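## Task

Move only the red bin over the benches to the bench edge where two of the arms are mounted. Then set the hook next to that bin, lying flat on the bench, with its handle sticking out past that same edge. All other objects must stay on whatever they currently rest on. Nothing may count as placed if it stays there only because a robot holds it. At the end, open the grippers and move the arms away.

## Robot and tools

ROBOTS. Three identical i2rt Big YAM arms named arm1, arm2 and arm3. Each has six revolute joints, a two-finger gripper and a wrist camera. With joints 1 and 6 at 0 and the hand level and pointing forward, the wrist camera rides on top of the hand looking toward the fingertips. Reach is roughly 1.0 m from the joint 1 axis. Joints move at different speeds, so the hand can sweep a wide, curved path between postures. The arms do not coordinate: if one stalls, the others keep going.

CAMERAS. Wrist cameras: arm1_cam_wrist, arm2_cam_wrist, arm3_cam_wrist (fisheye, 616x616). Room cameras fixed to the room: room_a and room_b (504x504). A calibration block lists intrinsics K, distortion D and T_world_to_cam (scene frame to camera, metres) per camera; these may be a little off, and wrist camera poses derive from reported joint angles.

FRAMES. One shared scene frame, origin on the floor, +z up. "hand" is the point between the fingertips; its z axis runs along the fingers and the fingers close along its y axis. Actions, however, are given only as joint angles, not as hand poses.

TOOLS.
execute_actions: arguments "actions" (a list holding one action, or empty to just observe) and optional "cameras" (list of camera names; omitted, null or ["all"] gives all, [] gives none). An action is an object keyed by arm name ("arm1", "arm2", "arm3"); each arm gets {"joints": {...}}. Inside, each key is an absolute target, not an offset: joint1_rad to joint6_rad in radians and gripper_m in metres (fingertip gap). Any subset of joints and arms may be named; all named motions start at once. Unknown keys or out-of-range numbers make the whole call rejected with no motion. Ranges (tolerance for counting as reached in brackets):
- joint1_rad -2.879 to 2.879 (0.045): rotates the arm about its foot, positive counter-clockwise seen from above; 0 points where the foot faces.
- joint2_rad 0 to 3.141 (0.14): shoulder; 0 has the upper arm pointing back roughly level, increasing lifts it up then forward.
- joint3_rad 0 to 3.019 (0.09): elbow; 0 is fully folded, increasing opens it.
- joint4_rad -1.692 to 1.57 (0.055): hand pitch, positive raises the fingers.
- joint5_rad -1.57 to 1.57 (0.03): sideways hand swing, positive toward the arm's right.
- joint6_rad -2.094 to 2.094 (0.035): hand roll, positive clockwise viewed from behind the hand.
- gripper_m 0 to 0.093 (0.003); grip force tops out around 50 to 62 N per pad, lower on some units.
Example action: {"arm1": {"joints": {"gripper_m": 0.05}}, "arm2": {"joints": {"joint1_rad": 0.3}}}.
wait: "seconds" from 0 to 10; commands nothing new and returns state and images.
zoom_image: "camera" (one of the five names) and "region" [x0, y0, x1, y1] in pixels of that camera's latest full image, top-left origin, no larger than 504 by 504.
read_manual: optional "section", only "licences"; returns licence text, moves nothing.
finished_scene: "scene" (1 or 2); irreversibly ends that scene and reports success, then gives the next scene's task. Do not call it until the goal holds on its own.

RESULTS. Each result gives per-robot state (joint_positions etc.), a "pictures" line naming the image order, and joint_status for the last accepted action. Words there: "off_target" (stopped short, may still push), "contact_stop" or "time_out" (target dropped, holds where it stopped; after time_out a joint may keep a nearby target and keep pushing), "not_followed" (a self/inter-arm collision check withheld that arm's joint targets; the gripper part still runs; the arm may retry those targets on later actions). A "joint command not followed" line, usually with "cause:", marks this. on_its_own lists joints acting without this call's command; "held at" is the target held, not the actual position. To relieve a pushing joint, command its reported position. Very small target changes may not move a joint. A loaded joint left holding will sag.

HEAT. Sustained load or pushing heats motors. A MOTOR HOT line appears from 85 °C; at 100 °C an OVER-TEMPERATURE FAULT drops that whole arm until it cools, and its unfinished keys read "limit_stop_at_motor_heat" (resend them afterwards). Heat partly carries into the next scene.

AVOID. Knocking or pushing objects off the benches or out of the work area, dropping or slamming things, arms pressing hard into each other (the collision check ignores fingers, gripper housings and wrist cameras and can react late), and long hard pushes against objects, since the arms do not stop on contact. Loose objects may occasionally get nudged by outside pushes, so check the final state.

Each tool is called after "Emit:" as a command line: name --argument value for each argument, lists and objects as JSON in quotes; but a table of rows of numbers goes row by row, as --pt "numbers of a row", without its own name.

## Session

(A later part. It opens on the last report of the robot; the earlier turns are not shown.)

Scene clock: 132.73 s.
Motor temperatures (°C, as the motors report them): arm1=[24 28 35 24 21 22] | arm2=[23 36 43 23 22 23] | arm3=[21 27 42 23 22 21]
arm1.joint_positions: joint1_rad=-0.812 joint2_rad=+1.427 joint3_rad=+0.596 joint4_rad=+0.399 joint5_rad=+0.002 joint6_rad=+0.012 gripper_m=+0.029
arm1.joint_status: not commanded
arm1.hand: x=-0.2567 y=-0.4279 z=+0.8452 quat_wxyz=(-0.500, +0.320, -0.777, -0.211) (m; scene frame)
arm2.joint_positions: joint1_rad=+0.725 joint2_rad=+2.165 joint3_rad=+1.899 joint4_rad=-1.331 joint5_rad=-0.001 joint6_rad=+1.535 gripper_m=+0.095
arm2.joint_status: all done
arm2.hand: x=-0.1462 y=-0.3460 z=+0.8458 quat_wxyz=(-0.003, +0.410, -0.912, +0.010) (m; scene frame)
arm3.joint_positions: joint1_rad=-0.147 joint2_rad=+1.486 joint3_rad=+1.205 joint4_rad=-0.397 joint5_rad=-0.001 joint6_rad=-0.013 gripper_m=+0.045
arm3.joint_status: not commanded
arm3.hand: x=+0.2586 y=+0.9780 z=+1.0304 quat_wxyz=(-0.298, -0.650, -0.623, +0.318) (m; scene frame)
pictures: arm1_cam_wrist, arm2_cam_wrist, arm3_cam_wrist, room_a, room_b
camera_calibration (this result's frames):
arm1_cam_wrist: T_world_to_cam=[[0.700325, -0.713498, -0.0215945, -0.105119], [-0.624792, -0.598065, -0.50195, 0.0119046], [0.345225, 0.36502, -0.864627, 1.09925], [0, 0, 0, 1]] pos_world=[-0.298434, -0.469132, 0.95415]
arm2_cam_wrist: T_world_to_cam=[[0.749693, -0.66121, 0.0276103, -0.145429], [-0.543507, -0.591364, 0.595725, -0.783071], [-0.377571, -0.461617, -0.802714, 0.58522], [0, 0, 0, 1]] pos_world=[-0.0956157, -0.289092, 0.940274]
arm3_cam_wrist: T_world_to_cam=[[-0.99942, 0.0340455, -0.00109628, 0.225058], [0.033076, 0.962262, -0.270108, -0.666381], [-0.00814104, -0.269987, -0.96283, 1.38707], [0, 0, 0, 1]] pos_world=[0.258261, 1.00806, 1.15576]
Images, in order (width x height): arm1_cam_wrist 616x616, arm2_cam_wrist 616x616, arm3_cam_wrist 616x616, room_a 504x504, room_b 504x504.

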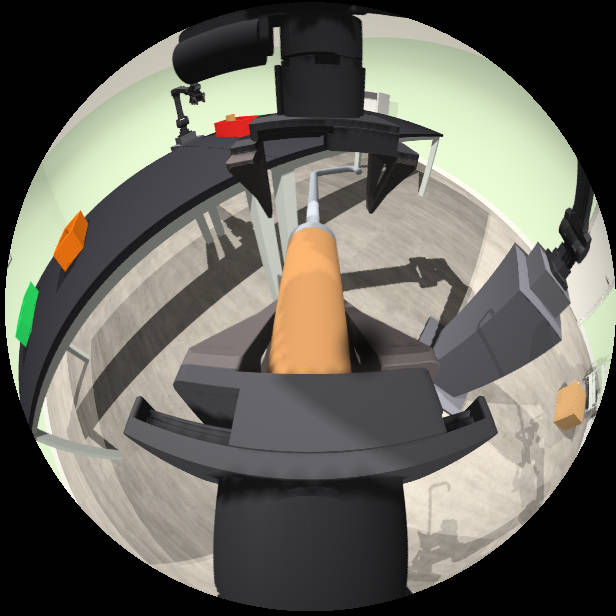

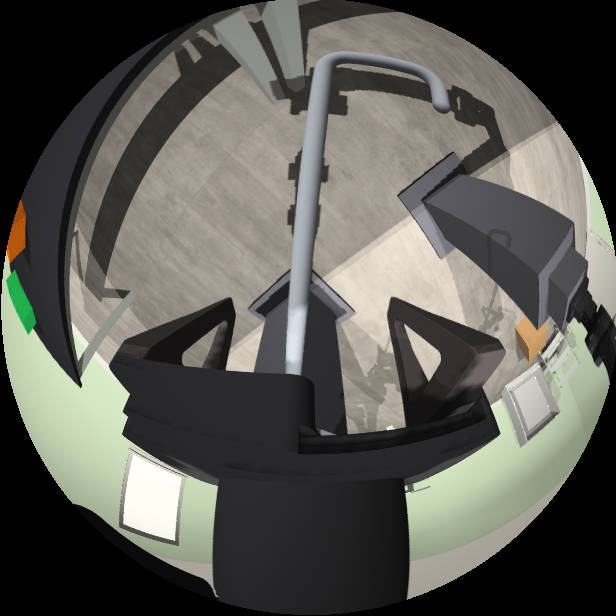

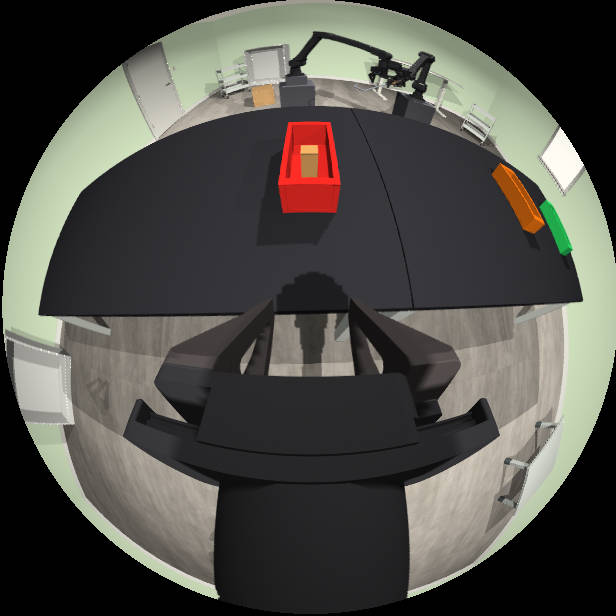

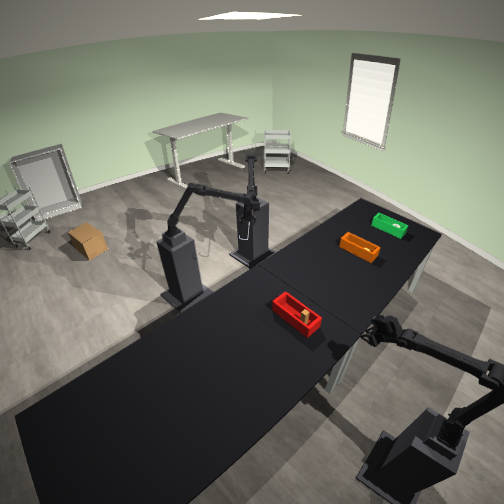

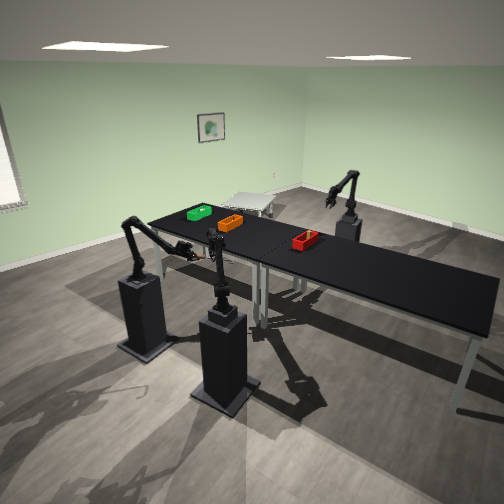

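Emit:
execute_actions --actions '[{"arm2":{"joints":{"gripper_m":0.0}}}]' --cameras '["arm1_cam_wrist","arm2_cam_wrist"]'

Scene clock: 139.33 s.
Motor temperatures (°C, as the motors report them): arm1=[24 28 35 24 21 22] | arm2=[23 36 42 23 22 23] | arm3=[21 27 43 23 22 21]
arm1.joint_positions: joint1_rad=-0.815 joint2_rad=+1.427 joint3_rad=+0.596 joint4_rad=+0.399 joint5_rad=+0.009 joint6_rad=+0.012 gripper_m=+0.029
arm1.joint_status: not commanded
arm1.hand: x=-0.2548 y=-0.4298 z=+0.8452 quat_wxyz=(-0.501, +0.317, -0.778, -0.207) (m; scene frame)
arm2.joint_positions: joint1_rad=+0.725 joint2_rad=+2.165 joint3_rad=+1.899 joint4_rad=-1.317 joint5_rad=-0.001 joint6_rad=+1.563 gripper_m=+0.010
arm2.joint_status: gripper_m off_target (ended at +0.010, target +0.000)
arm2.hand: x=-0.1487 y=-0.3437 z=+0.8460 quat_wxyz=(+0.000, +0.397, -0.918, +0.004) (m; scene frame)
arm3.joint_positions: joint1_rad=-0.147 joint2_rad=+1.486 joint3_rad=+1.205 joint4_rad=-0.397 joint5_rad=-0.001 joint6_rad=-0.013 gripper_m=+0.045
arm3.joint_status: not commanded
arm3.hand: x=+0.2586 y=+0.9780 z=+1.0304 quat_wxyz=(-0.298, -0.650, -0.623, +0.318) (m; scene frame)
pictures: arm1_cam_wrist, arm2_cam_wrist
camera_calibration (this result's frames):
arm1_cam_wrist: T_world_to_cam=[[0.693718, -0.720006, -0.0186391, -0.114719], [-0.629255, -0.593284, -0.502048, 0.0129633], [0.350419, 0.360008, -0.864639, 1.09847], [0, 0, 0, 1]] pos_world=[-0.297186, -0.470367, 0.954153]
arm2_cam_wrist: T_world_to_cam=[[0.730655, -0.682612, 0.0135911, -0.140361], [-0.554271, -0.581422, 0.595593, -0.781256], [-0.398657, -0.442706, -0.803171, 0.589244], [0, 0, 0, 1]] pos_world=[-0.0955662, -0.28919, 0.940482]
Images, in order (width x height): arm1_cam_wrist 616x616, arm2_cam_wrist 616x616.

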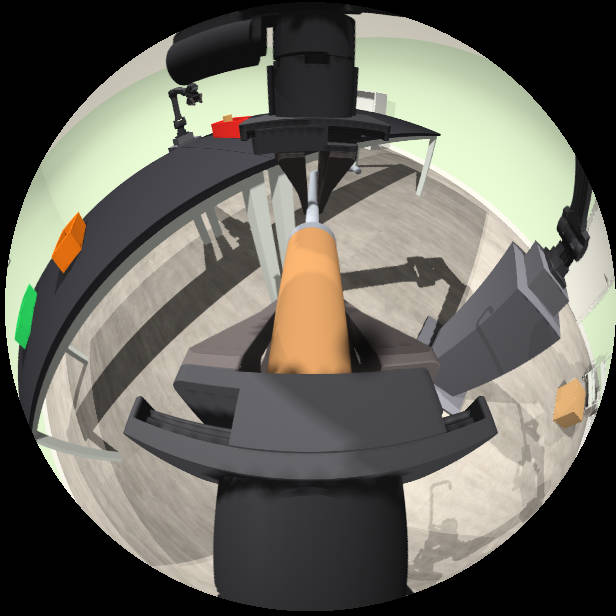

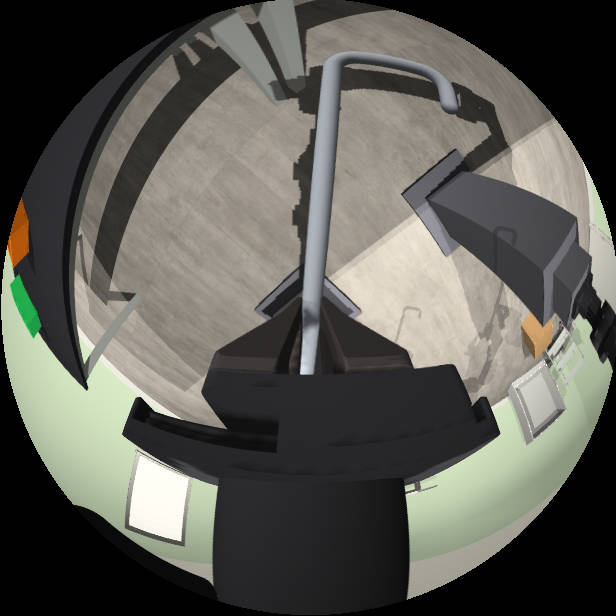

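Gripped.

Emit:
execute_actions --actions '[{"arm1":{"joints":{"gripper_m":0.09}}}]' --cameras '[]'

Emit:
execute_actions --actions '[{"arm1":{"joints":{"joint2_rad":0.9,"joint3_rad":0.35,"joint4_rad":0.4}}}]' --cameras '["room_b"]'

Emit:
execute_actions --actions '[{"arm1":{"joints":{"joint1_rad":0.5,"joint4_rad":-0.3}},"arm2":{"joints":{"joint2_rad":1.9,"joint3_rad":1.95,"joint4_rad":-1.45}}}]' --cameras '[]'

Emit:
execute_actions --actions '[{"arm2":{"joints":{"joint1_rad":-0.09,"joint6_rad":0}}}]' --cameras '["room_a","room_b","arm2_cam_wrist"]'

Scene clock: 150.90 s.
Motor temperatures (°C, as the motors report them): arm1=[24 28 35 24 21 22] | arm2=[23 37 41 23 22 23] | arm3=[21 27 43 23 22 21]
arm1.joint_positions: joint1_rad=-0.815 joint2_rad=+1.400 joint3_rad=+0.596 joint4_rad=+0.407 joint5_rad=+0.004 joint6_rad=+0.012 gripper_m=+0.090
arm1.joint_status: all done
arm1.hand: x=-0.2552 y=-0.4288 z=+0.8605 quat_wxyz=(-0.514, +0.314, -0.768, -0.215) (m; scene frame)
arm2.joint_positions: joint1_rad=+0.725 joint2_rad=+2.165 joint3_rad=+1.899 joint4_rad=-1.317 joint5_rad=+0.000 joint6_rad=+1.560 gripper_m=+0.009
arm2.joint_status: not commanded
arm2.hand: x=-0.1484 y=-0.3435 z=+0.8460 quat_wxyz=(+0.000, +0.398, -0.917, +0.004) (m; scene frame)
arm3.joint_positions: joint1_rad=-0.147 joint2_rad=+1.486 joint3_rad=+1.205 joint4_rad=-0.397 joint5_rad=-0.001 joint6_rad=-0.013 gripper_m=+0.045
arm3.joint_status: not commanded
arm3.hand: x=+0.2586 y=+0.9780 z=+1.0304 quat_wxyz=(-0.298, -0.650, -0.623, +0.318) (m; scene frame)
pictures: none
No camera images: the call's "cameras" was empty. Leave "cameras" out to get every camera's image.

Scene clock: 152.10 s.
Motor temperatures (°C, as the motors report them): arm1=[24 28 35 24 21 22] | arm2=[23 37 41 23 22 23] | arm3=[21 27 43 23 22 21]
arm1.joint_positions: joint1_rad=-0.815 joint2_rad=+0.893 joint3_rad=+0.361 joint4_rad=+0.405 joint5_rad=+0.004 joint6_rad=+0.012 gripper_m=+0.090
arm1.joint_status: all done
arm1.hand: x=-0.3302 y=-0.5043 z=+0.9581 quat_wxyz=(-0.612, +0.283, -0.692, -0.257) (m; scene frame)
arm2.joint_positions: joint1_rad=+0.725 joint2_rad=+2.165 joint3_rad=+1.899 joint4_rad=-1.317 joint5_rad=+0.000 joint6_rad=+1.560 gripper_m=+0.009
arm2.joint_status: not commanded
arm2.hand: x=-0.1484 y=-0.3435 z=+0.8460 quat_wxyz=(+0.000, +0.398, -0.917, +0.004) (m; scene frame)
arm3.joint_positions: joint1_rad=-0.147 joint2_rad=+1.486 joint3_rad=+1.205 joint4_rad=-0.397 joint5_rad=-0.001 joint6_rad=-0.013 gripper_m=+0.045
arm3.joint_status: not commanded
arm3.hand: x=+0.2586 y=+0.9780 z=+1.0304 quat_wxyz=(-0.298, -0.650, -0.623, +0.318) (m; scene frame)
pictures: room_b
Images, in order (width x height): room_b 504x504.

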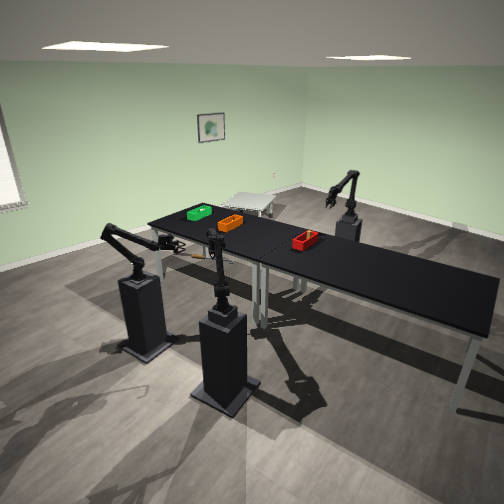

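Scene clock: 153.73 s.
Motor temperatures (°C, as the motors report them): arm1=[24 28 35 24 21 22] | arm2=[23 37 41 23 22 23] | arm3=[21 27 43 23 22 21]
arm1.joint_positions: joint1_rad=+0.491 joint2_rad=+0.893 joint3_rad=+0.361 joint4_rad=-0.291 joint5_rad=+0.000 joint6_rad=+0.012 gripper_m=+0.090
arm1.joint_status: all done
arm1.hand: x=-0.7856 y=-0.5053 z=+0.8056 quat_wxyz=(-0.184, +0.804, -0.468, -0.316) (m; scene frame)
arm2.joint_positions: joint1_rad=+0.725 joint2_rad=+1.909 joint3_rad=+1.899 joint4_rad=-1.445 joint5_rad=+0.000 joint6_rad=+1.560 gripper_m=+0.009
arm2.joint_status: all done
arm2.hand: x=-0.1233 y=-0.3670 z=+1.0028 quat_wxyz=(+0.025, +0.397, -0.916, -0.055) (m; scene frame)
arm3.joint_positions: joint1_rad=-0.147 joint2_rad=+1.486 joint3_rad=+1.205 joint4_rad=-0.397 joint5_rad=-0.001 joint6_rad=-0.013 gripper_m=+0.045
arm3.joint_status: not commanded
arm3.hand: x=+0.2586 y=+0.9780 z=+1.0304 quat_wxyz=(-0.298, -0.650, -0.623, +0.318) (m; scene frame)
pictures: none
No camera images: the call's "cameras" was empty. Leave "cameras" out to get every camera's image.

Scene clock: 155.87 s.
Motor temperatures (°C, as the motors report them): arm1=[24 28 35 24 21 22] | arm2=[23 37 41 23 22 23] | arm3=[21 27 43 23 22 21]
arm1.joint_positions: joint1_rad=+0.491 joint2_rad=+0.893 joint3_rad=+0.361 joint4_rad=-0.291 joint5_rad=+0.000 joint6_rad=+0.012 gripper_m=+0.090
arm1.joint_status: not commanded
arm1.hand: x=-0.7856 y=-0.5053 z=+0.8056 quat_wxyz=(-0.184, +0.804, -0.468, -0.316) (m; scene frame)
arm2.joint_positions: joint1_rad=-0.088 joint2_rad=+1.918 joint3_rad=+1.899 joint4_rad=-1.445 joint5_rad=-0.002 joint6_rad=+0.017 gripper_m=+0.009
arm2.joint_status: all done
arm2.hand: x=+0.3294 y=-0.1744 z=+0.9955 quat_wxyz=(-0.036, +0.698, -0.714, -0.041) (m; scene frame)
arm3.joint_positions: joint1_rad=-0.147 joint2_rad=+1.486 joint3_rad=+1.205 joint4_rad=-0.397 joint5_rad=-0.001 joint6_rad=-0.013 gripper_m=+0.045
arm3.joint_status: not commanded
arm3.hand: x=+0.2586 y=+0.9780 z=+1.0304 quat_wxyz=(-0.298, -0.650, -0.623, +0.318) (m; scene frame)
pictures: arm2_cam_wrist, room_a, room_b
camera_calibration (this result's frames):
arm2_cam_wrist: T_world_to_cam=[[0.999817, -0.0190886, -0.00107722, -0.334424], [-0.0159676, -0.864676, 0.502076, -0.640542], [-0.0105154, -0.501967, -0.864823, 0.898062], [0, 0, 0, 1]] pos_world=[0.333578, -0.109448, 1.0979]
Images, in order (width x height): arm2_cam_wrist 616x616, room_a 504x504, room_b 504x504.

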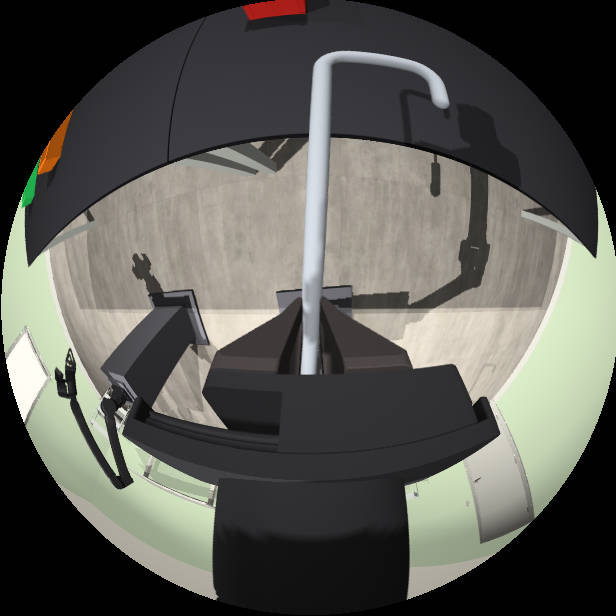

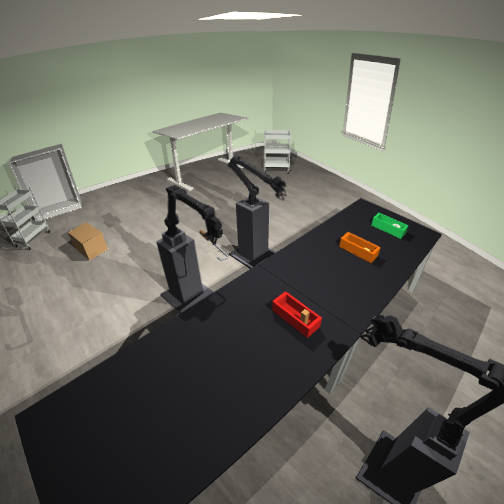

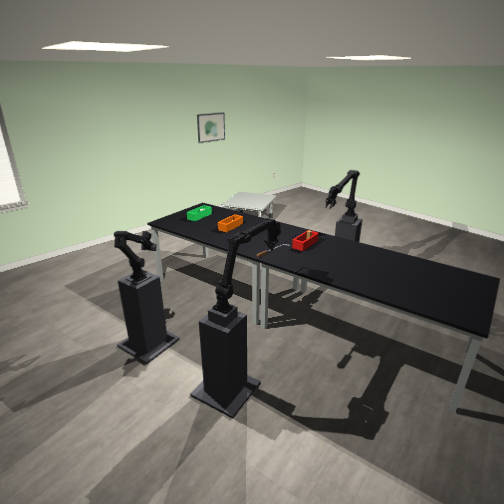

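Emit:
execute_actions --actions '[{"arm2":{"joints":{"joint2_rad":2.42,"joint3_rad":2.5,"joint4_rad":-0.97}}}]' --cameras '[]'

Emit:
execute_actions --actions '[{"arm2":{"joints":{"joint3_rad":2.72,"joint4_rad":-0.9,"joint2_rad":2.52}}}]' --cameras '["room_a","room_b"]'

Scene clock: 162.93 s.
Motor temperatures (°C, as the motors report them): arm1=[24 27 34 24 21 22] | arm2=[23 37 43 23 22 23] | arm3=[21 27 43 23 22 21]
arm1.joint_positions: joint1_rad=+0.491 joint2_rad=+0.893 joint3_rad=+0.361 joint4_rad=-0.291 joint5_rad=+0.000 joint6_rad=+0.012 gripper_m=+0.090
arm1.joint_status: not commanded
arm1.hand: x=-0.7856 y=-0.5053 z=+0.8056 quat_wxyz=(-0.184, +0.804, -0.468, -0.316) (m; scene frame)
arm2.joint_positions: joint1_rad=-0.088 joint2_rad=+2.482 joint3_rad=+2.413 joint4_rad=-0.998 joint5_rad=-0.002 joint6_rad=+0.016 gripper_m=+0.009
arm2.joint_status: all done
arm2.hand: x=+0.3300 y=+0.0654 z=+0.8510 quat_wxyz=(-0.174, +0.677, -0.692, -0.180) (m; scene frame)
arm3.joint_positions: joint1_rad=-0.147 joint2_rad=+1.486 joint3_rad=+1.205 joint4_rad=-0.397 joint5_rad=-0.001 joint6_rad=-0.013 gripper_m=+0.045
arm3.joint_status: not commanded
arm3.hand: x=+0.2586 y=+0.9780 z=+1.0304 quat_wxyz=(-0.298, -0.650, -0.623, +0.318) (m; scene frame)
pictures: none
No camera images: the call's "cameras" was empty. Leave "cameras" out to get every camera's image.

Scene clock: 164.00 s.
Motor temperatures (°C, as the motors report them): arm1=[24 27 34 24 21 22] | arm2=[23 37 43 23 22 23] | arm3=[21 27 43 23 22 21]
arm1.joint_positions: joint1_rad=+0.491 joint2_rad=+0.893 joint3_rad=+0.361 joint4_rad=-0.291 joint5_rad=+0.000 joint6_rad=+0.012 gripper_m=+0.090
arm1.joint_status: not commanded
arm1.hand: x=-0.7856 y=-0.5053 z=+0.8056 quat_wxyz=(-0.184, +0.804, -0.468, -0.316) (m; scene frame)
arm2.joint_positions: joint1_rad=-0.088 joint2_rad=+2.542 joint3_rad=+2.635 joint4_rad=-0.932 joint5_rad=-0.002 joint6_rad=+0.016 gripper_m=+0.009
arm2.joint_status: all done
arm2.hand: x=+0.3306 y=+0.1203 z=+0.9249 quat_wxyz=(-0.250, +0.653, -0.667, -0.257) (m; scene frame)
arm3.joint_positions: joint1_rad=-0.147 joint2_rad=+1.486 joint3_rad=+1.205 joint4_rad=-0.397 joint5_rad=-0.001 joint6_rad=-0.013 gripper_m=+0.045
arm3.joint_status: not commanded
arm3.hand: x=+0.2586 y=+0.9780 z=+1.0304 quat_wxyz=(-0.298, -0.650, -0.623, +0.318) (m; scene frame)
pictures: room_a, room_b
Images, in order (width x height): room_a 504x504, room_b 504x504.

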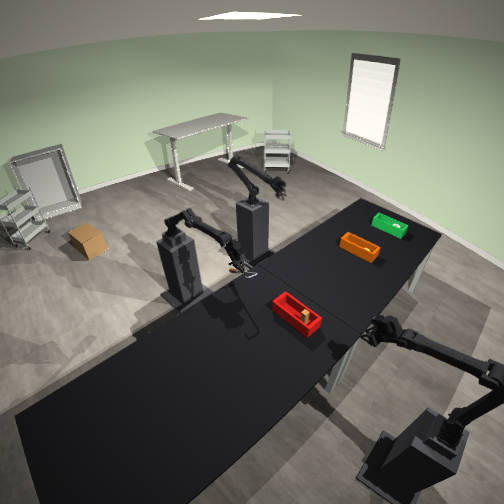

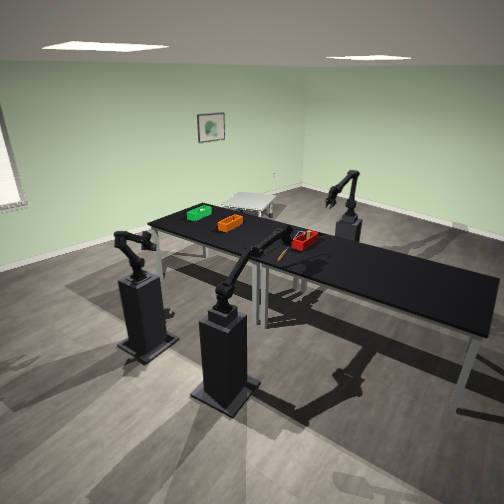

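Emit:
execute_actions --actions '[{"arm2":{"joints":{"joint3_rad":2.74,"joint4_rad":-1.0,"joint2_rad":2.6}}}]' --cameras '["room_a","room_b","arm2_cam_wrist"]'

Emit:
zoom_image --camera "room_b" --region '[230,200,350,290]'

Scene clock: 183.03 s.
Motor temperatures (°C, as the motors report them): arm1=[24 27 34 24 21 22] | arm2=[23 39 47 23 22 23] | arm3=[21 27 43 23 22 21]
arm1.joint_positions: joint1_rad=+0.491 joint2_rad=+0.893 joint3_rad=+0.361 joint4_rad=-0.291 joint5_rad=+0.000 joint6_rad=+0.012 gripper_m=+0.090
arm1.joint_status: not commanded
arm1.hand: x=-0.7856 y=-0.5053 z=+0.8056 quat_wxyz=(-0.184, +0.804, -0.468, -0.316) (m; scene frame)
arm2.joint_positions: joint1_rad=-0.088 joint2_rad=+2.638 joint3_rad=+2.659 joint4_rad=-1.010 joint5_rad=-0.002 joint6_rad=+0.016 gripper_m=+0.009
arm2.joint_status: all done
arm2.hand: x=+0.3302 y=+0.1061 z=+0.8399 quat_wxyz=(-0.200, +0.670, -0.685, -0.206) (m; scene frame)
arm3.joint_positions: joint1_rad=-0.147 joint2_rad=+1.486 joint3_rad=+1.205 joint4_rad=-0.397 joint5_rad=-0.001 joint6_rad=-0.013 gripper_m=+0.045
arm3.joint_status: not commanded
arm3.hand: x=+0.2586 y=+0.9780 z=+1.0304 quat_wxyz=(-0.298, -0.650, -0.623, +0.318) (m; scene frame)
pictures: arm2_cam_wrist, room_a, room_b
camera_calibration (this result's frames):
arm2_cam_wrist: T_world_to_cam=[[0.999802, -0.018474, -0.00732762, -0.324835], [-0.0180667, -0.998472, 0.0522164, 0.072934], [-0.00828108, -0.0520737, -0.998609, 0.968237], [0, 0, 0, 1]] pos_world=[0.334107, 0.117241, 0.960701]
Images, in order (width x height): arm2_cam_wrist 616x616, room_a 504x504, room_b 504x504.

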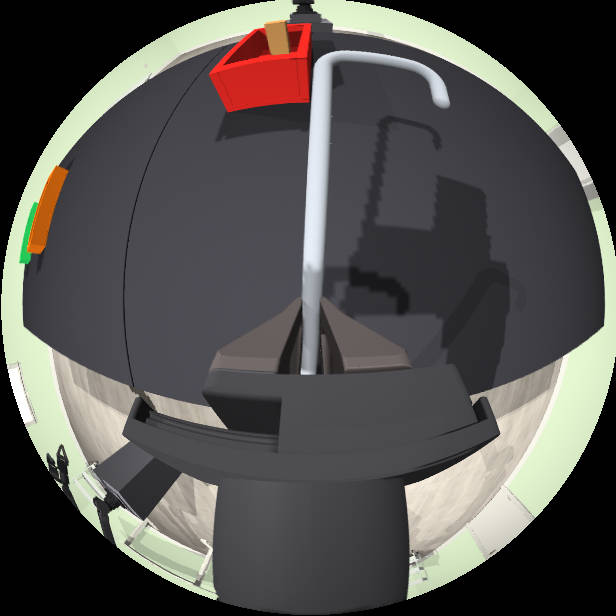

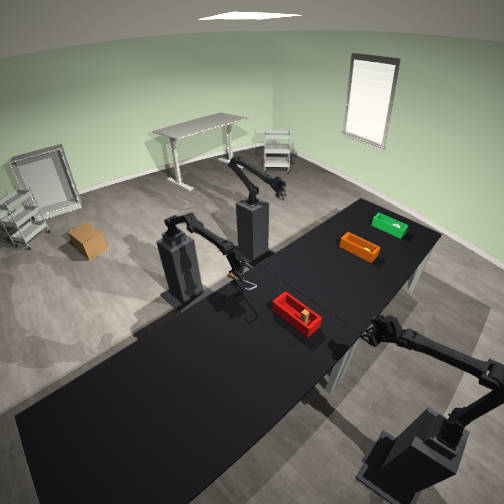

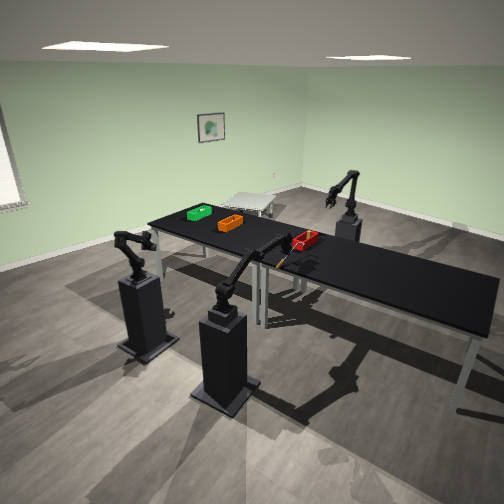

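Region (230, 200, 350, 290) of room_b's 504x504 image, scaled by 4.200, with more detail than that image has; it fills the top 378 rows of this view, and the rest is white.

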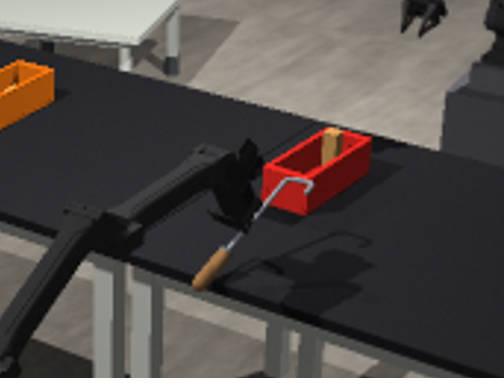

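Emit:
execute_actions --actions '[{"arm2":{"joints":{"joint3_rad":2.85,"joint4_rad":-1.03}}}]' --cameras '[]'

Emit:
execute_actions --actions '[{"arm2":{"joints":{"joint2_rad":2.74}}}]' --cameras '["room_b"]'

Emit:
zoom_image --camera "room_b" --region '[230,200,350,290]'

Scene clock: 198.17 s.
Motor temperatures (°C, as the motors report them): arm1=[24 26 34 24 21 22] | arm2=[23 40 48 23 22 23] | arm3=[21 27 43 23 22 21]
arm1.joint_positions: joint1_rad=+0.491 joint2_rad=+0.893 joint3_rad=+0.361 joint4_rad=-0.291 joint5_rad=+0.000 joint6_rad=+0.012 gripper_m=+0.090
arm1.joint_status: not commanded
arm1.hand: x=-0.7856 y=-0.5053 z=+0.8056 quat_wxyz=(-0.184, +0.804, -0.468, -0.316) (m; scene frame)
arm2.joint_positions: joint1_rad=-0.088 joint2_rad=+2.639 joint3_rad=+2.773 joint4_rad=-1.041 joint5_rad=-0.002 joint6_rad=+0.016 gripper_m=+0.009
arm2.joint_status: all done
arm2.hand: x=+0.3305 y=+0.1191 z=+0.8940 quat_wxyz=(-0.227, +0.661, -0.676, -0.234) (m; scene frame)
arm3.joint_positions: joint1_rad=-0.147 joint2_rad=+1.486 joint3_rad=+1.205 joint4_rad=-0.397 joint5_rad=-0.001 joint6_rad=-0.013 gripper_m=+0.045
arm3.joint_status: not commanded
arm3.hand: x=+0.2586 y=+0.9780 z=+1.0304 quat_wxyz=(-0.298, -0.650, -0.623, +0.318) (m; scene frame)
pictures: none
No camera images: the call's "cameras" was empty. Leave "cameras" out to get every camera's image.

Scene clock: 199.43 s.
Motor temperatures (°C, as the motors report them): arm1=[24 26 34 24 21 22] | arm2=[23 40 48 23 22 23] | arm3=[21 27 43 23 22 21]
arm1.joint_positions: joint1_rad=+0.491 joint2_rad=+0.893 joint3_rad=+0.361 joint4_rad=-0.291 joint5_rad=+0.000 joint6_rad=+0.012 gripper_m=+0.090
arm1.joint_status: not commanded
arm1.hand: x=-0.7856 y=-0.5053 z=+0.8056 quat_wxyz=(-0.184, +0.804, -0.468, -0.316) (m; scene frame)
arm2.joint_positions: joint1_rad=-0.088 joint2_rad=+2.773 joint3_rad=+2.783 joint4_rad=-1.043 joint5_rad=-0.002 joint6_rad=+0.016 gripper_m=+0.009
arm2.joint_status: all done
arm2.hand: x=+0.3299 y=+0.1104 z=+0.7797 quat_wxyz=(-0.185, +0.674, -0.689, -0.191) (m; scene frame)
arm3.joint_positions: joint1_rad=-0.147 joint2_rad=+1.486 joint3_rad=+1.205 joint4_rad=-0.397 joint5_rad=-0.001 joint6_rad=-0.013 gripper_m=+0.045
arm3.joint_status: not commanded
arm3.hand: x=+0.2586 y=+0.9780 z=+1.0304 quat_wxyz=(-0.298, -0.650, -0.623, +0.318) (m; scene frame)
pictures: room_b
Images, in order (width x height): room_b 504x504.

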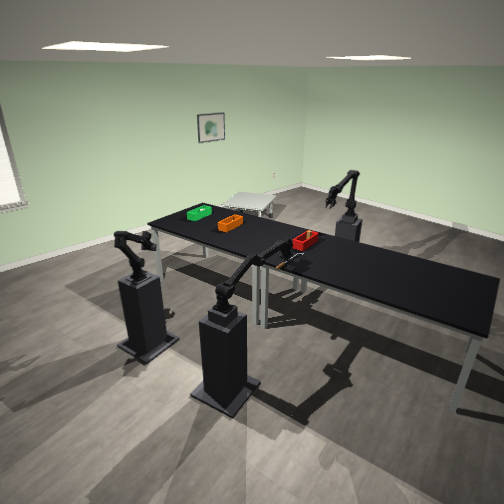

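Region (230, 200, 350, 290) of room_b's 504x504 image, scaled by 4.200, with more detail than that image has; it fills the top 378 rows of this view, and the rest is white.

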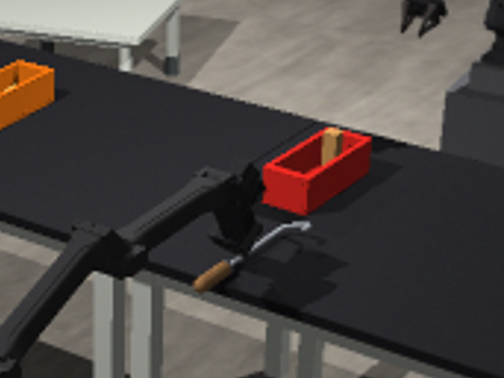

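Pivoted well.

Emit:
execute_actions --actions '[{"arm2":{"joints":{"gripper_m":0.09}}}]' --cameras '[]'

Emit:
execute_actions --actions '[{"arm2":{"joints":{"joint2_rad":2.2,"joint4_rad":-1.2}}}]' --cameras '["arm2_cam_wrist","room_b"]'

Emit:
execute_actions --actions '[{"arm2":{"joints":{"joint2_rad":1.3,"joint3_rad":1.2,"joint4_rad":-0.6}}}]' --cameras '[]'

Emit:
execute_actions --actions '[{"arm2":{"joints":{"joint2_rad":1.7,"joint3_rad":1.0,"joint4_rad":0.6}}}]' --cameras '[]'

Emit:
execute_actions --actions '[{"arm2":{"joints":{"joint2_rad":2.06,"joint3_rad":1.0,"joint4_rad":0.82}}}]' --cameras '["arm2_cam_wrist","room_b"]'

Scene clock: 209.13 s.
Motor temperatures (°C, as the motors report them): arm1=[24 26 34 24 21 22] | arm2=[23 41 47 23 22 23] | arm3=[21 27 43 23 22 21]
arm1.joint_positions: joint1_rad=+0.491 joint2_rad=+0.893 joint3_rad=+0.361 joint4_rad=-0.291 joint5_rad=+0.000 joint6_rad=+0.012 gripper_m=+0.090
arm1.joint_status: not commanded
arm1.hand: x=-0.7856 y=-0.5053 z=+0.8056 quat_wxyz=(-0.184, +0.804, -0.468, -0.316) (m; scene frame)
arm2.joint_positions: joint1_rad=-0.088 joint2_rad=+2.773 joint3_rad=+2.785 joint4_rad=-1.043 joint5_rad=-0.002 joint6_rad=+0.016 gripper_m=+0.090
arm2.joint_status: all done
arm2.hand: x=+0.3299 y=+0.1109 z=+0.7810 quat_wxyz=(-0.186, +0.674, -0.689, -0.192) (m; scene frame)
arm3.joint_positions: joint1_rad=-0.147 joint2_rad=+1.486 joint3_rad=+1.205 joint4_rad=-0.397 joint5_rad=-0.001 joint6_rad=-0.013 gripper_m=+0.045
arm3.joint_status: not commanded
arm3.hand: x=+0.2586 y=+0.9780 z=+1.0304 quat_wxyz=(-0.298, -0.650, -0.623, +0.318) (m; scene frame)
pictures: none
No camera images: the call's "cameras" was empty. Leave "cameras" out to get every camera's image.

Scene clock: 211.60 s.
Motor temperatures (°C, as the motors report them): arm1=[24 26 34 24 21 22] | arm2=[23 41 46 23 22 23] | arm3=[21 27 43 23 22 21]
arm1.joint_positions: joint1_rad=+0.491 joint2_rad=+0.893 joint3_rad=+0.361 joint4_rad=-0.291 joint5_rad=+0.000 joint6_rad=+0.012 gripper_m=+0.090
arm1.joint_status: not commanded
arm1.hand: x=-0.7856 y=-0.5053 z=+0.8056 quat_wxyz=(-0.184, +0.804, -0.468, -0.316) (m; scene frame)
arm2.joint_positions: joint1_rad=-0.088 joint2_rad=+2.212 joint3_rad=+2.840 joint4_rad=-1.196 joint5_rad=-0.002 joint6_rad=+0.016 gripper_m=+0.090
arm2.joint_status: all done
arm2.hand: x=+0.3316 y=+0.0216 z=+1.2690 quat_wxyz=(-0.336, +0.613, -0.627, -0.344) (m; scene frame)
arm3.joint_positions: joint1_rad=-0.147 joint2_rad=+1.486 joint3_rad=+1.205 joint4_rad=-0.397 joint5_rad=-0.001 joint6_rad=-0.013 gripper_m=+0.045
arm3.joint_status: not commanded
arm3.hand: x=+0.2586 y=+0.9780 z=+1.0304 quat_wxyz=(-0.298, -0.650, -0.623, +0.318) (m; scene frame)
pictures: arm2_cam_wrist, room_b
camera_calibration (this result's frames):
arm2_cam_wrist: T_world_to_cam=[[0.999799, -0.0159439, -0.0121466, -0.318657], [-0.0192518, -0.932537, -0.360561, 0.488961], [-0.00557841, 0.360723, -0.932656, 1.29879], [0, 0, 0, 1]] pos_world=[0.335252, -0.0176097, 1.38376]
Images, in order (width x height): arm2_cam_wrist 616x616, room_b 504x504.

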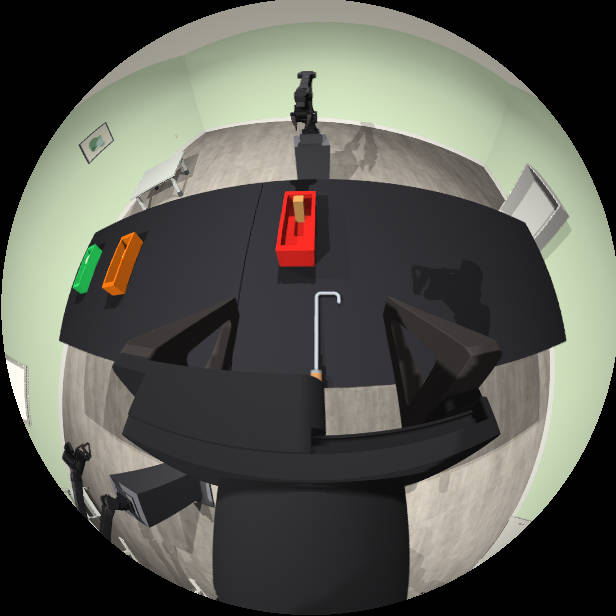

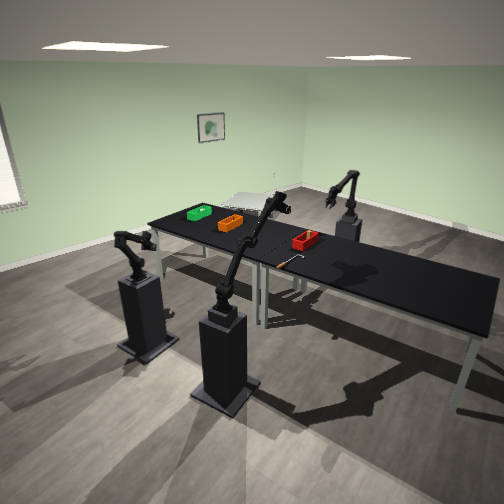

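Scene clock: 213.67 s.
Motor temperatures (°C, as the motors report them): arm1=[24 26 34 24 21 22] | arm2=[23 40 46 23 22 23] | arm3=[21 27 43 23 22 21]
arm1.joint_positions: joint1_rad=+0.491 joint2_rad=+0.893 joint3_rad=+0.361 joint4_rad=-0.291 joint5_rad=+0.000 joint6_rad=+0.012 gripper_m=+0.090
arm1.joint_status: not commanded
arm1.hand: x=-0.7856 y=-0.5053 z=+0.8056 quat_wxyz=(-0.184, +0.804, -0.468, -0.316) (m; scene frame)
arm2.joint_positions: joint1_rad=-0.088 joint2_rad=+1.324 joint3_rad=+1.181 joint4_rad=-0.607 joint5_rad=-0.002 joint6_rad=+0.016 gripper_m=+0.090
arm2.joint_status: all done
arm2.hand: x=+0.3294 y=-0.2442 z=+1.0755 quat_wxyz=(-0.279, +0.641, -0.655, -0.286) (m; scene frame)
arm3.joint_positions: joint1_rad=-0.147 joint2_rad=+1.486 joint3_rad=+1.205 joint4_rad=-0.397 joint5_rad=-0.001 joint6_rad=-0.013 gripper_m=+0.045
arm3.joint_status: not commanded
arm3.hand: x=+0.2586 y=+0.9780 z=+1.0304 quat_wxyz=(-0.298, -0.650, -0.623, +0.318) (m; scene frame)
pictures: none
No camera images: the call's "cameras" was empty. Leave "cameras" out to get every camera's image.

Scene clock: 215.30 s.
Motor temperatures (°C, as the motors report them): arm1=[24 26 34 24 21 22] | arm2=[23 40 45 23 22 23] | arm3=[21 27 43 23 22 21]
arm1.joint_positions: joint1_rad=+0.491 joint2_rad=+0.893 joint3_rad=+0.361 joint4_rad=-0.291 joint5_rad=+0.000 joint6_rad=+0.012 gripper_m=+0.090
arm1.joint_status: not commanded
arm1.hand: x=-0.7856 y=-0.5053 z=+0.8056 quat_wxyz=(-0.184, +0.804, -0.468, -0.316) (m; scene frame)
arm2.joint_positions: joint1_rad=-0.088 joint2_rad=+1.728 joint3_rad=+0.977 joint4_rad=+0.578 joint5_rad=-0.002 joint6_rad=+0.016 gripper_m=+0.090
arm2.joint_status: all done
arm2.hand: x=+0.3295 y=-0.1274 z=+0.9748 quat_wxyz=(-0.451, +0.535, -0.547, -0.460) (m; scene frame)
arm3.joint_positions: joint1_rad=-0.147 joint2_rad=+1.486 joint3_rad=+1.205 joint4_rad=-0.397 joint5_rad=-0.001 joint6_rad=-0.013 gripper_m=+0.045
arm3.joint_status: not commanded
arm3.hand: x=+0.2586 y=+0.9780 z=+1.0304 quat_wxyz=(-0.298, -0.650, -0.623, +0.318) (m; scene frame)
pictures: none
No camera images: the call's "cameras" was empty. Leave "cameras" out to get every camera's image.

Scene clock: 216.53 s.
Motor temperatures (°C, as the motors report them): arm1=[24 26 34 24 21 22] | arm2=[23 39 45 23 22 23] | arm3=[21 27 43 23 22 21]
arm1.joint_positions: joint1_rad=+0.491 joint2_rad=+0.893 joint3_rad=+0.361 joint4_rad=-0.291 joint5_rad=+0.000 joint6_rad=+0.012 gripper_m=+0.090
arm1.joint_status: not commanded
arm1.hand: x=-0.7856 y=-0.5053 z=+0.8056 quat_wxyz=(-0.184, +0.804, -0.468, -0.316) (m; scene frame)
arm2.joint_positions: joint1_rad=-0.088 joint2_rad=+2.085 joint3_rad=+0.978 joint4_rad=+0.799 joint5_rad=-0.002 joint6_rad=+0.016 gripper_m=+0.090
arm2.joint_status: all done
arm2.hand: x=+0.3287 y=-0.1246 z=+0.7940 quat_wxyz=(-0.414, +0.564, -0.577, -0.422) (m; scene frame)
arm3.joint_positions: joint1_rad=-0.147 joint2_rad=+1.486 joint3_rad=+1.205 joint4_rad=-0.397 joint5_rad=-0.001 joint6_rad=-0.013 gripper_m=+0.045
arm3.joint_status: not commanded
arm3.hand: x=+0.2586 y=+0.9780 z=+1.0304 quat_wxyz=(-0.298, -0.650, -0.623, +0.318) (m; scene frame)
pictures: arm2_cam_wrist, room_b
camera_calibration (this result's frames):
arm2_cam_wrist: T_world_to_cam=[[0.9998, -0.0136076, -0.0146296, -0.321605], [-0.0196111, -0.808381, -0.588333, 0.377758], [-0.00382049, 0.588502, -0.808486, 0.837754], [0, 0, 0, 1]] pos_world=[0.33215, -0.192024, 0.894855]
Images, in order (width x height): arm2_cam_wrist 616x616, room_b 504x504.

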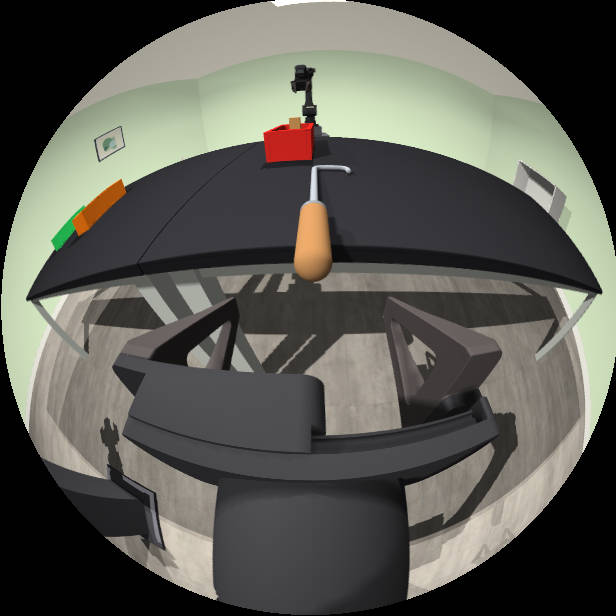

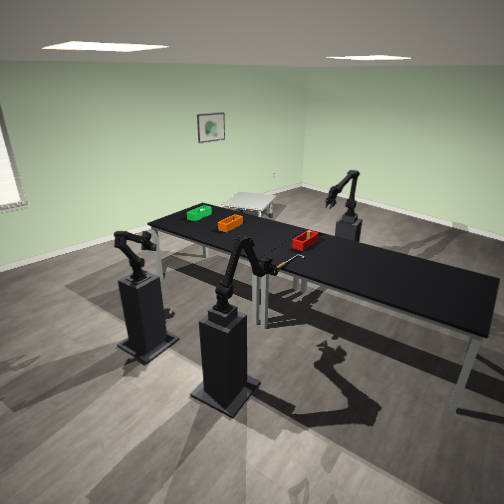

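Emit:
execute_actions --actions '[{"arm2":{"joints":{"joint2_rad":2.24,"joint3_rad":1.44,"joint4_rad":0.65}}}]' --cameras '[]'

Emit:
execute_actions --actions '[{"arm2":{"joints":{"joint4_rad":0.53}}}]' --cameras '["arm2_cam_wrist","room_b"]'

Emit:
zoom_image --camera "room_b" --region '[230,200,350,290]'

Scene clock: 223.53 s.
Motor temperatures (°C, as the motors report them): arm1=[24 26 34 24 21 22] | arm2=[23 39 43 23 22 23] | arm3=[21 27 43 23 22 21]
arm1.joint_positions: joint1_rad=+0.491 joint2_rad=+0.893 joint3_rad=+0.361 joint4_rad=-0.291 joint5_rad=+0.000 joint6_rad=+0.012 gripper_m=+0.090
arm1.joint_status: not commanded
arm1.hand: x=-0.7856 y=-0.5053 z=+0.8056 quat_wxyz=(-0.184, +0.804, -0.468, -0.316) (m; scene frame)
arm2.joint_positions: joint1_rad=-0.088 joint2_rad=+2.247 joint3_rad=+1.409 joint4_rad=+0.652 joint5_rad=-0.002 joint6_rad=+0.016 gripper_m=+0.090
arm2.joint_status: all done
arm2.hand: x=+0.3297 y=+0.0118 z=+0.8375 quat_wxyz=(-0.448, +0.538, -0.550, -0.456) (m; scene frame)
arm3.joint_positions: joint1_rad=-0.147 joint2_rad=+1.486 joint3_rad=+1.205 joint4_rad=-0.397 joint5_rad=-0.001 joint6_rad=-0.013 gripper_m=+0.045
arm3.joint_status: not commanded
arm3.hand: x=+0.2586 y=+0.9780 z=+1.0304 quat_wxyz=(-0.298, -0.650, -0.623, +0.318) (m; scene frame)
pictures: none
No camera images: the call's "cameras" was empty. Leave "cameras" out to get every camera's image.

Scene clock: 224.30 s.
Motor temperatures (°C, as the motors report them): arm1=[24 26 34 24 21 22] | arm2=[23 39 43 23 22 23] | arm3=[21 27 43 23 22 21]
arm1.joint_positions: joint1_rad=+0.491 joint2_rad=+0.893 joint3_rad=+0.361 joint4_rad=-0.291 joint5_rad=+0.000 joint6_rad=+0.012 gripper_m=+0.090
arm1.joint_status: not commanded
arm1.hand: x=-0.7856 y=-0.5053 z=+0.8056 quat_wxyz=(-0.184, +0.804, -0.468, -0.316) (m; scene frame)
arm2.joint_positions: joint1_rad=-0.088 joint2_rad=+2.247 joint3_rad=+1.409 joint4_rad=+0.538 joint5_rad=-0.002 joint6_rad=+0.016 gripper_m=+0.090
arm2.joint_status: all done
arm2.hand: x=+0.3295 y=+0.0051 z=+0.8102 quat_wxyz=(-0.416, +0.562, -0.576, -0.424) (m; scene frame)
arm3.joint_positions: joint1_rad=-0.147 joint2_rad=+1.486 joint3_rad=+1.205 joint4_rad=-0.397 joint5_rad=-0.001 joint6_rad=-0.013 gripper_m=+0.045
arm3.joint_status: not commanded
arm3.hand: x=+0.2586 y=+0.9780 z=+1.0304 quat_wxyz=(-0.298, -0.650, -0.623, +0.318) (m; scene frame)
pictures: arm2_cam_wrist, room_b
camera_calibration (this result's frames):
arm2_cam_wrist: T_world_to_cam=[[0.999801, -0.0135336, -0.0146896, -0.320314], [-0.0196145, -0.804095, -0.594177, 0.496794], [-0.00377048, 0.594347, -0.8042, 0.770967], [0, 0, 0, 1]] pos_world=[0.332901, -0.0630878, 0.91049]
Images, in order (width x height): arm2_cam_wrist 616x616, room_b 504x504.

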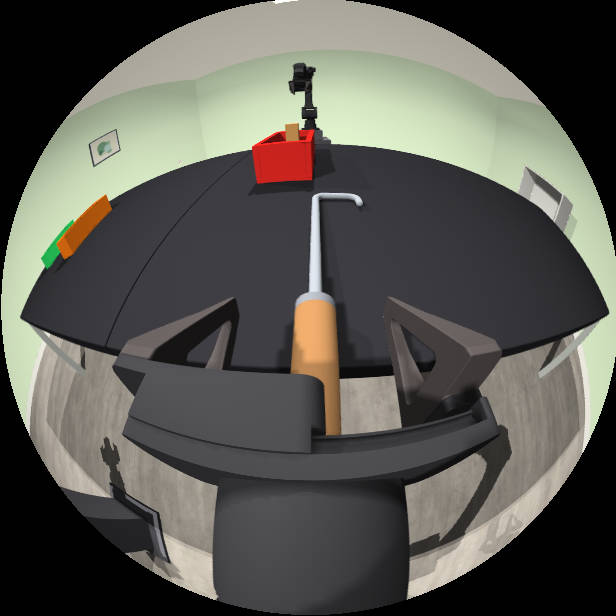

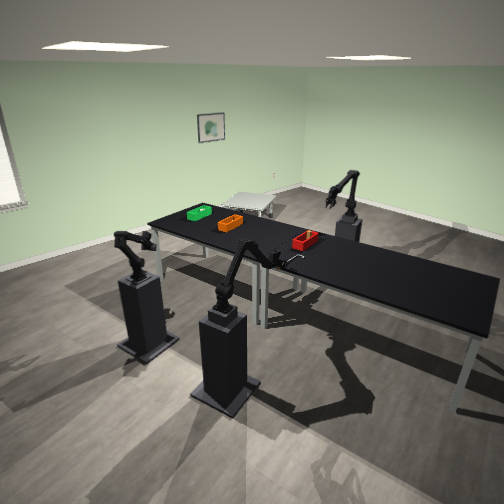

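Region (230, 200, 350, 290) of room_b's 504x504 image, scaled by 4.200, with more detail than that image has; it fills the top 378 rows of this view, and the rest is white.

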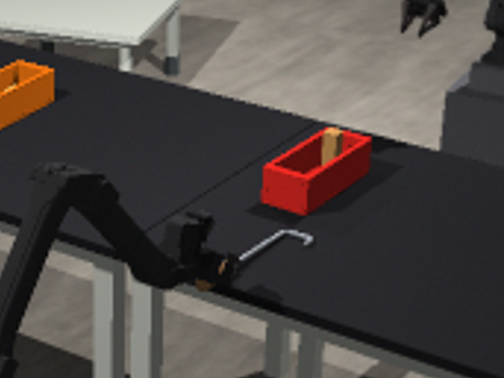

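Emit:
execute_actions --actions '[{"arm2":{"joints":{"joint4_rad":0.38}}}]' --cameras '["arm2_cam_wrist"]'

Emit:
execute_actions --actions '[{"arm2":{"joints":{"gripper_m":0.0}}}]' --cameras '["arm2_cam_wrist"]'

Scene clock: 231.13 s.
Motor temperatures (°C, as the motors report them): arm1=[24 26 34 24 21 22] | arm2=[23 39 42 23 22 23] | arm3=[21 27 43 23 22 21]
arm1.joint_positions: joint1_rad=+0.491 joint2_rad=+0.893 joint3_rad=+0.361 joint4_rad=-0.291 joint5_rad=+0.000 joint6_rad=+0.012 gripper_m=+0.090
arm1.joint_status: not commanded
arm1.hand: x=-0.7856 y=-0.5053 z=+0.8056 quat_wxyz=(-0.184, +0.804, -0.468, -0.316) (m; scene frame)
arm2.joint_positions: joint1_rad=-0.088 joint2_rad=+2.247 joint3_rad=+1.409 joint4_rad=+0.388 joint5_rad=-0.002 joint6_rad=+0.016 gripper_m=+0.090
arm2.joint_status: all done
arm2.hand: x=+0.3293 y=-0.0084 z=+0.7760 quat_wxyz=(-0.372, +0.592, -0.606, -0.380) (m; scene frame)
arm3.joint_positions: joint1_rad=-0.147 joint2_rad=+1.486 joint3_rad=+1.205 joint4_rad=-0.397 joint5_rad=-0.001 joint6_rad=-0.013 gripper_m=+0.045
arm3.joint_status: not commanded
arm3.hand: x=+0.2586 y=+0.9780 z=+1.0304 quat_wxyz=(-0.298, -0.650, -0.623, +0.318) (m; scene frame)
pictures: arm2_cam_wrist
camera_calibration (this result's frames):
arm2_cam_wrist: T_world_to_cam=[[0.999799, -0.0149658, -0.0133467, -0.321828], [-0.0194713, -0.883653, -0.467738, 0.36683], [-0.00479376, 0.467903, -0.883767, 0.812497], [0, 0, 0, 1]] pos_world=[0.332801, -0.0608362, 0.885342]
Images, in order (width x height): arm2_cam_wrist 616x616.

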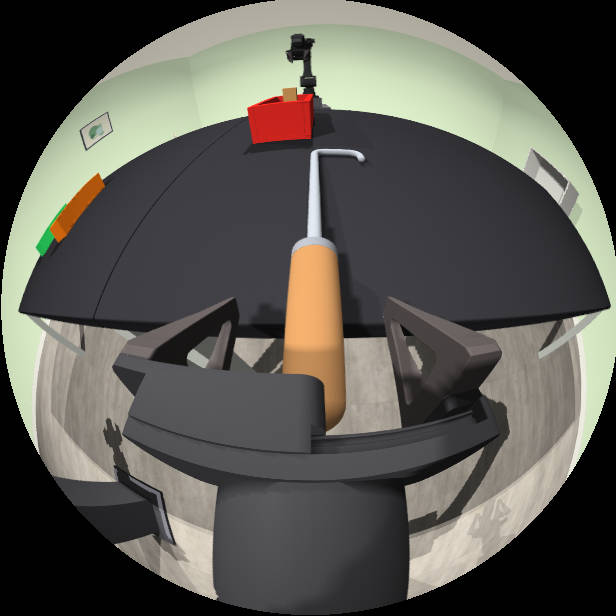

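Scene clock: 231.83 s.
Motor temperatures (°C, as the motors report them): arm1=[24 26 34 24 21 22] | arm2=[23 38 42 23 22 23] | arm3=[21 27 43 23 22 21]
arm1.joint_positions: joint1_rad=+0.491 joint2_rad=+0.893 joint3_rad=+0.361 joint4_rad=-0.291 joint5_rad=+0.000 joint6_rad=+0.012 gripper_m=+0.090
arm1.joint_status: not commanded
arm1.hand: x=-0.7856 y=-0.5053 z=+0.8056 quat_wxyz=(-0.184, +0.804, -0.468, -0.316) (m; scene frame)
arm2.joint_positions: joint1_rad=-0.088 joint2_rad=+2.247 joint3_rad=+1.409 joint4_rad=+0.387 joint5_rad=+0.001 joint6_rad=+0.014 gripper_m=+0.030
arm2.joint_status: gripper_m off_target (ended at +0.030, target +0.000)
arm2.hand: x=+0.3300 y=-0.0085 z=+0.7757 quat_wxyz=(-0.373, +0.592, -0.606, -0.379) (m; scene frame)
arm3.joint_positions: joint1_rad=-0.147 joint2_rad=+1.486 joint3_rad=+1.205 joint4_rad=-0.397 joint5_rad=-0.001 joint6_rad=-0.013 gripper_m=+0.045
arm3.joint_status: not commanded
arm3.hand: x=+0.2586 y=+0.9780 z=+1.0304 quat_wxyz=(-0.298, -0.650, -0.623, +0.318) (m; scene frame)
pictures: arm2_cam_wrist
camera_calibration (this result's frames):
arm2_cam_wrist: T_world_to_cam=[[0.999795, -0.0170975, -0.0108005, -0.324583], [-0.0201622, -0.884156, -0.466756, 0.366075], [-0.00156894, 0.466879, -0.88432, 0.811689], [0, 0, 0, 1]] pos_world=[0.333171, -0.0608422, 0.885155]
Images, in order (width x height): arm2_cam_wrist 616x616.

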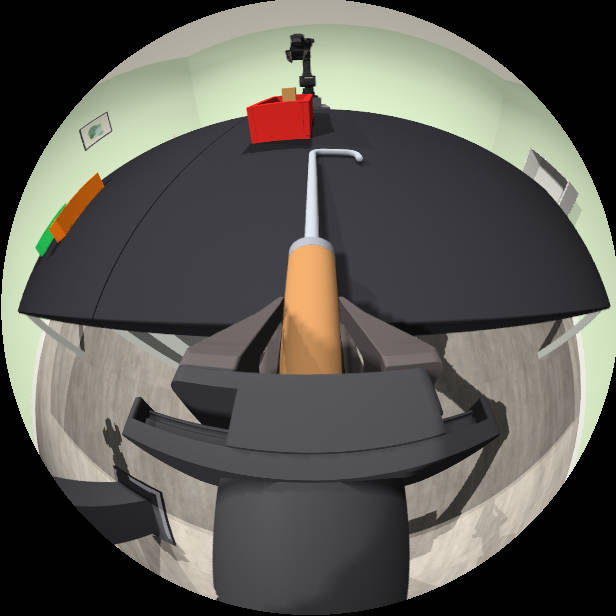

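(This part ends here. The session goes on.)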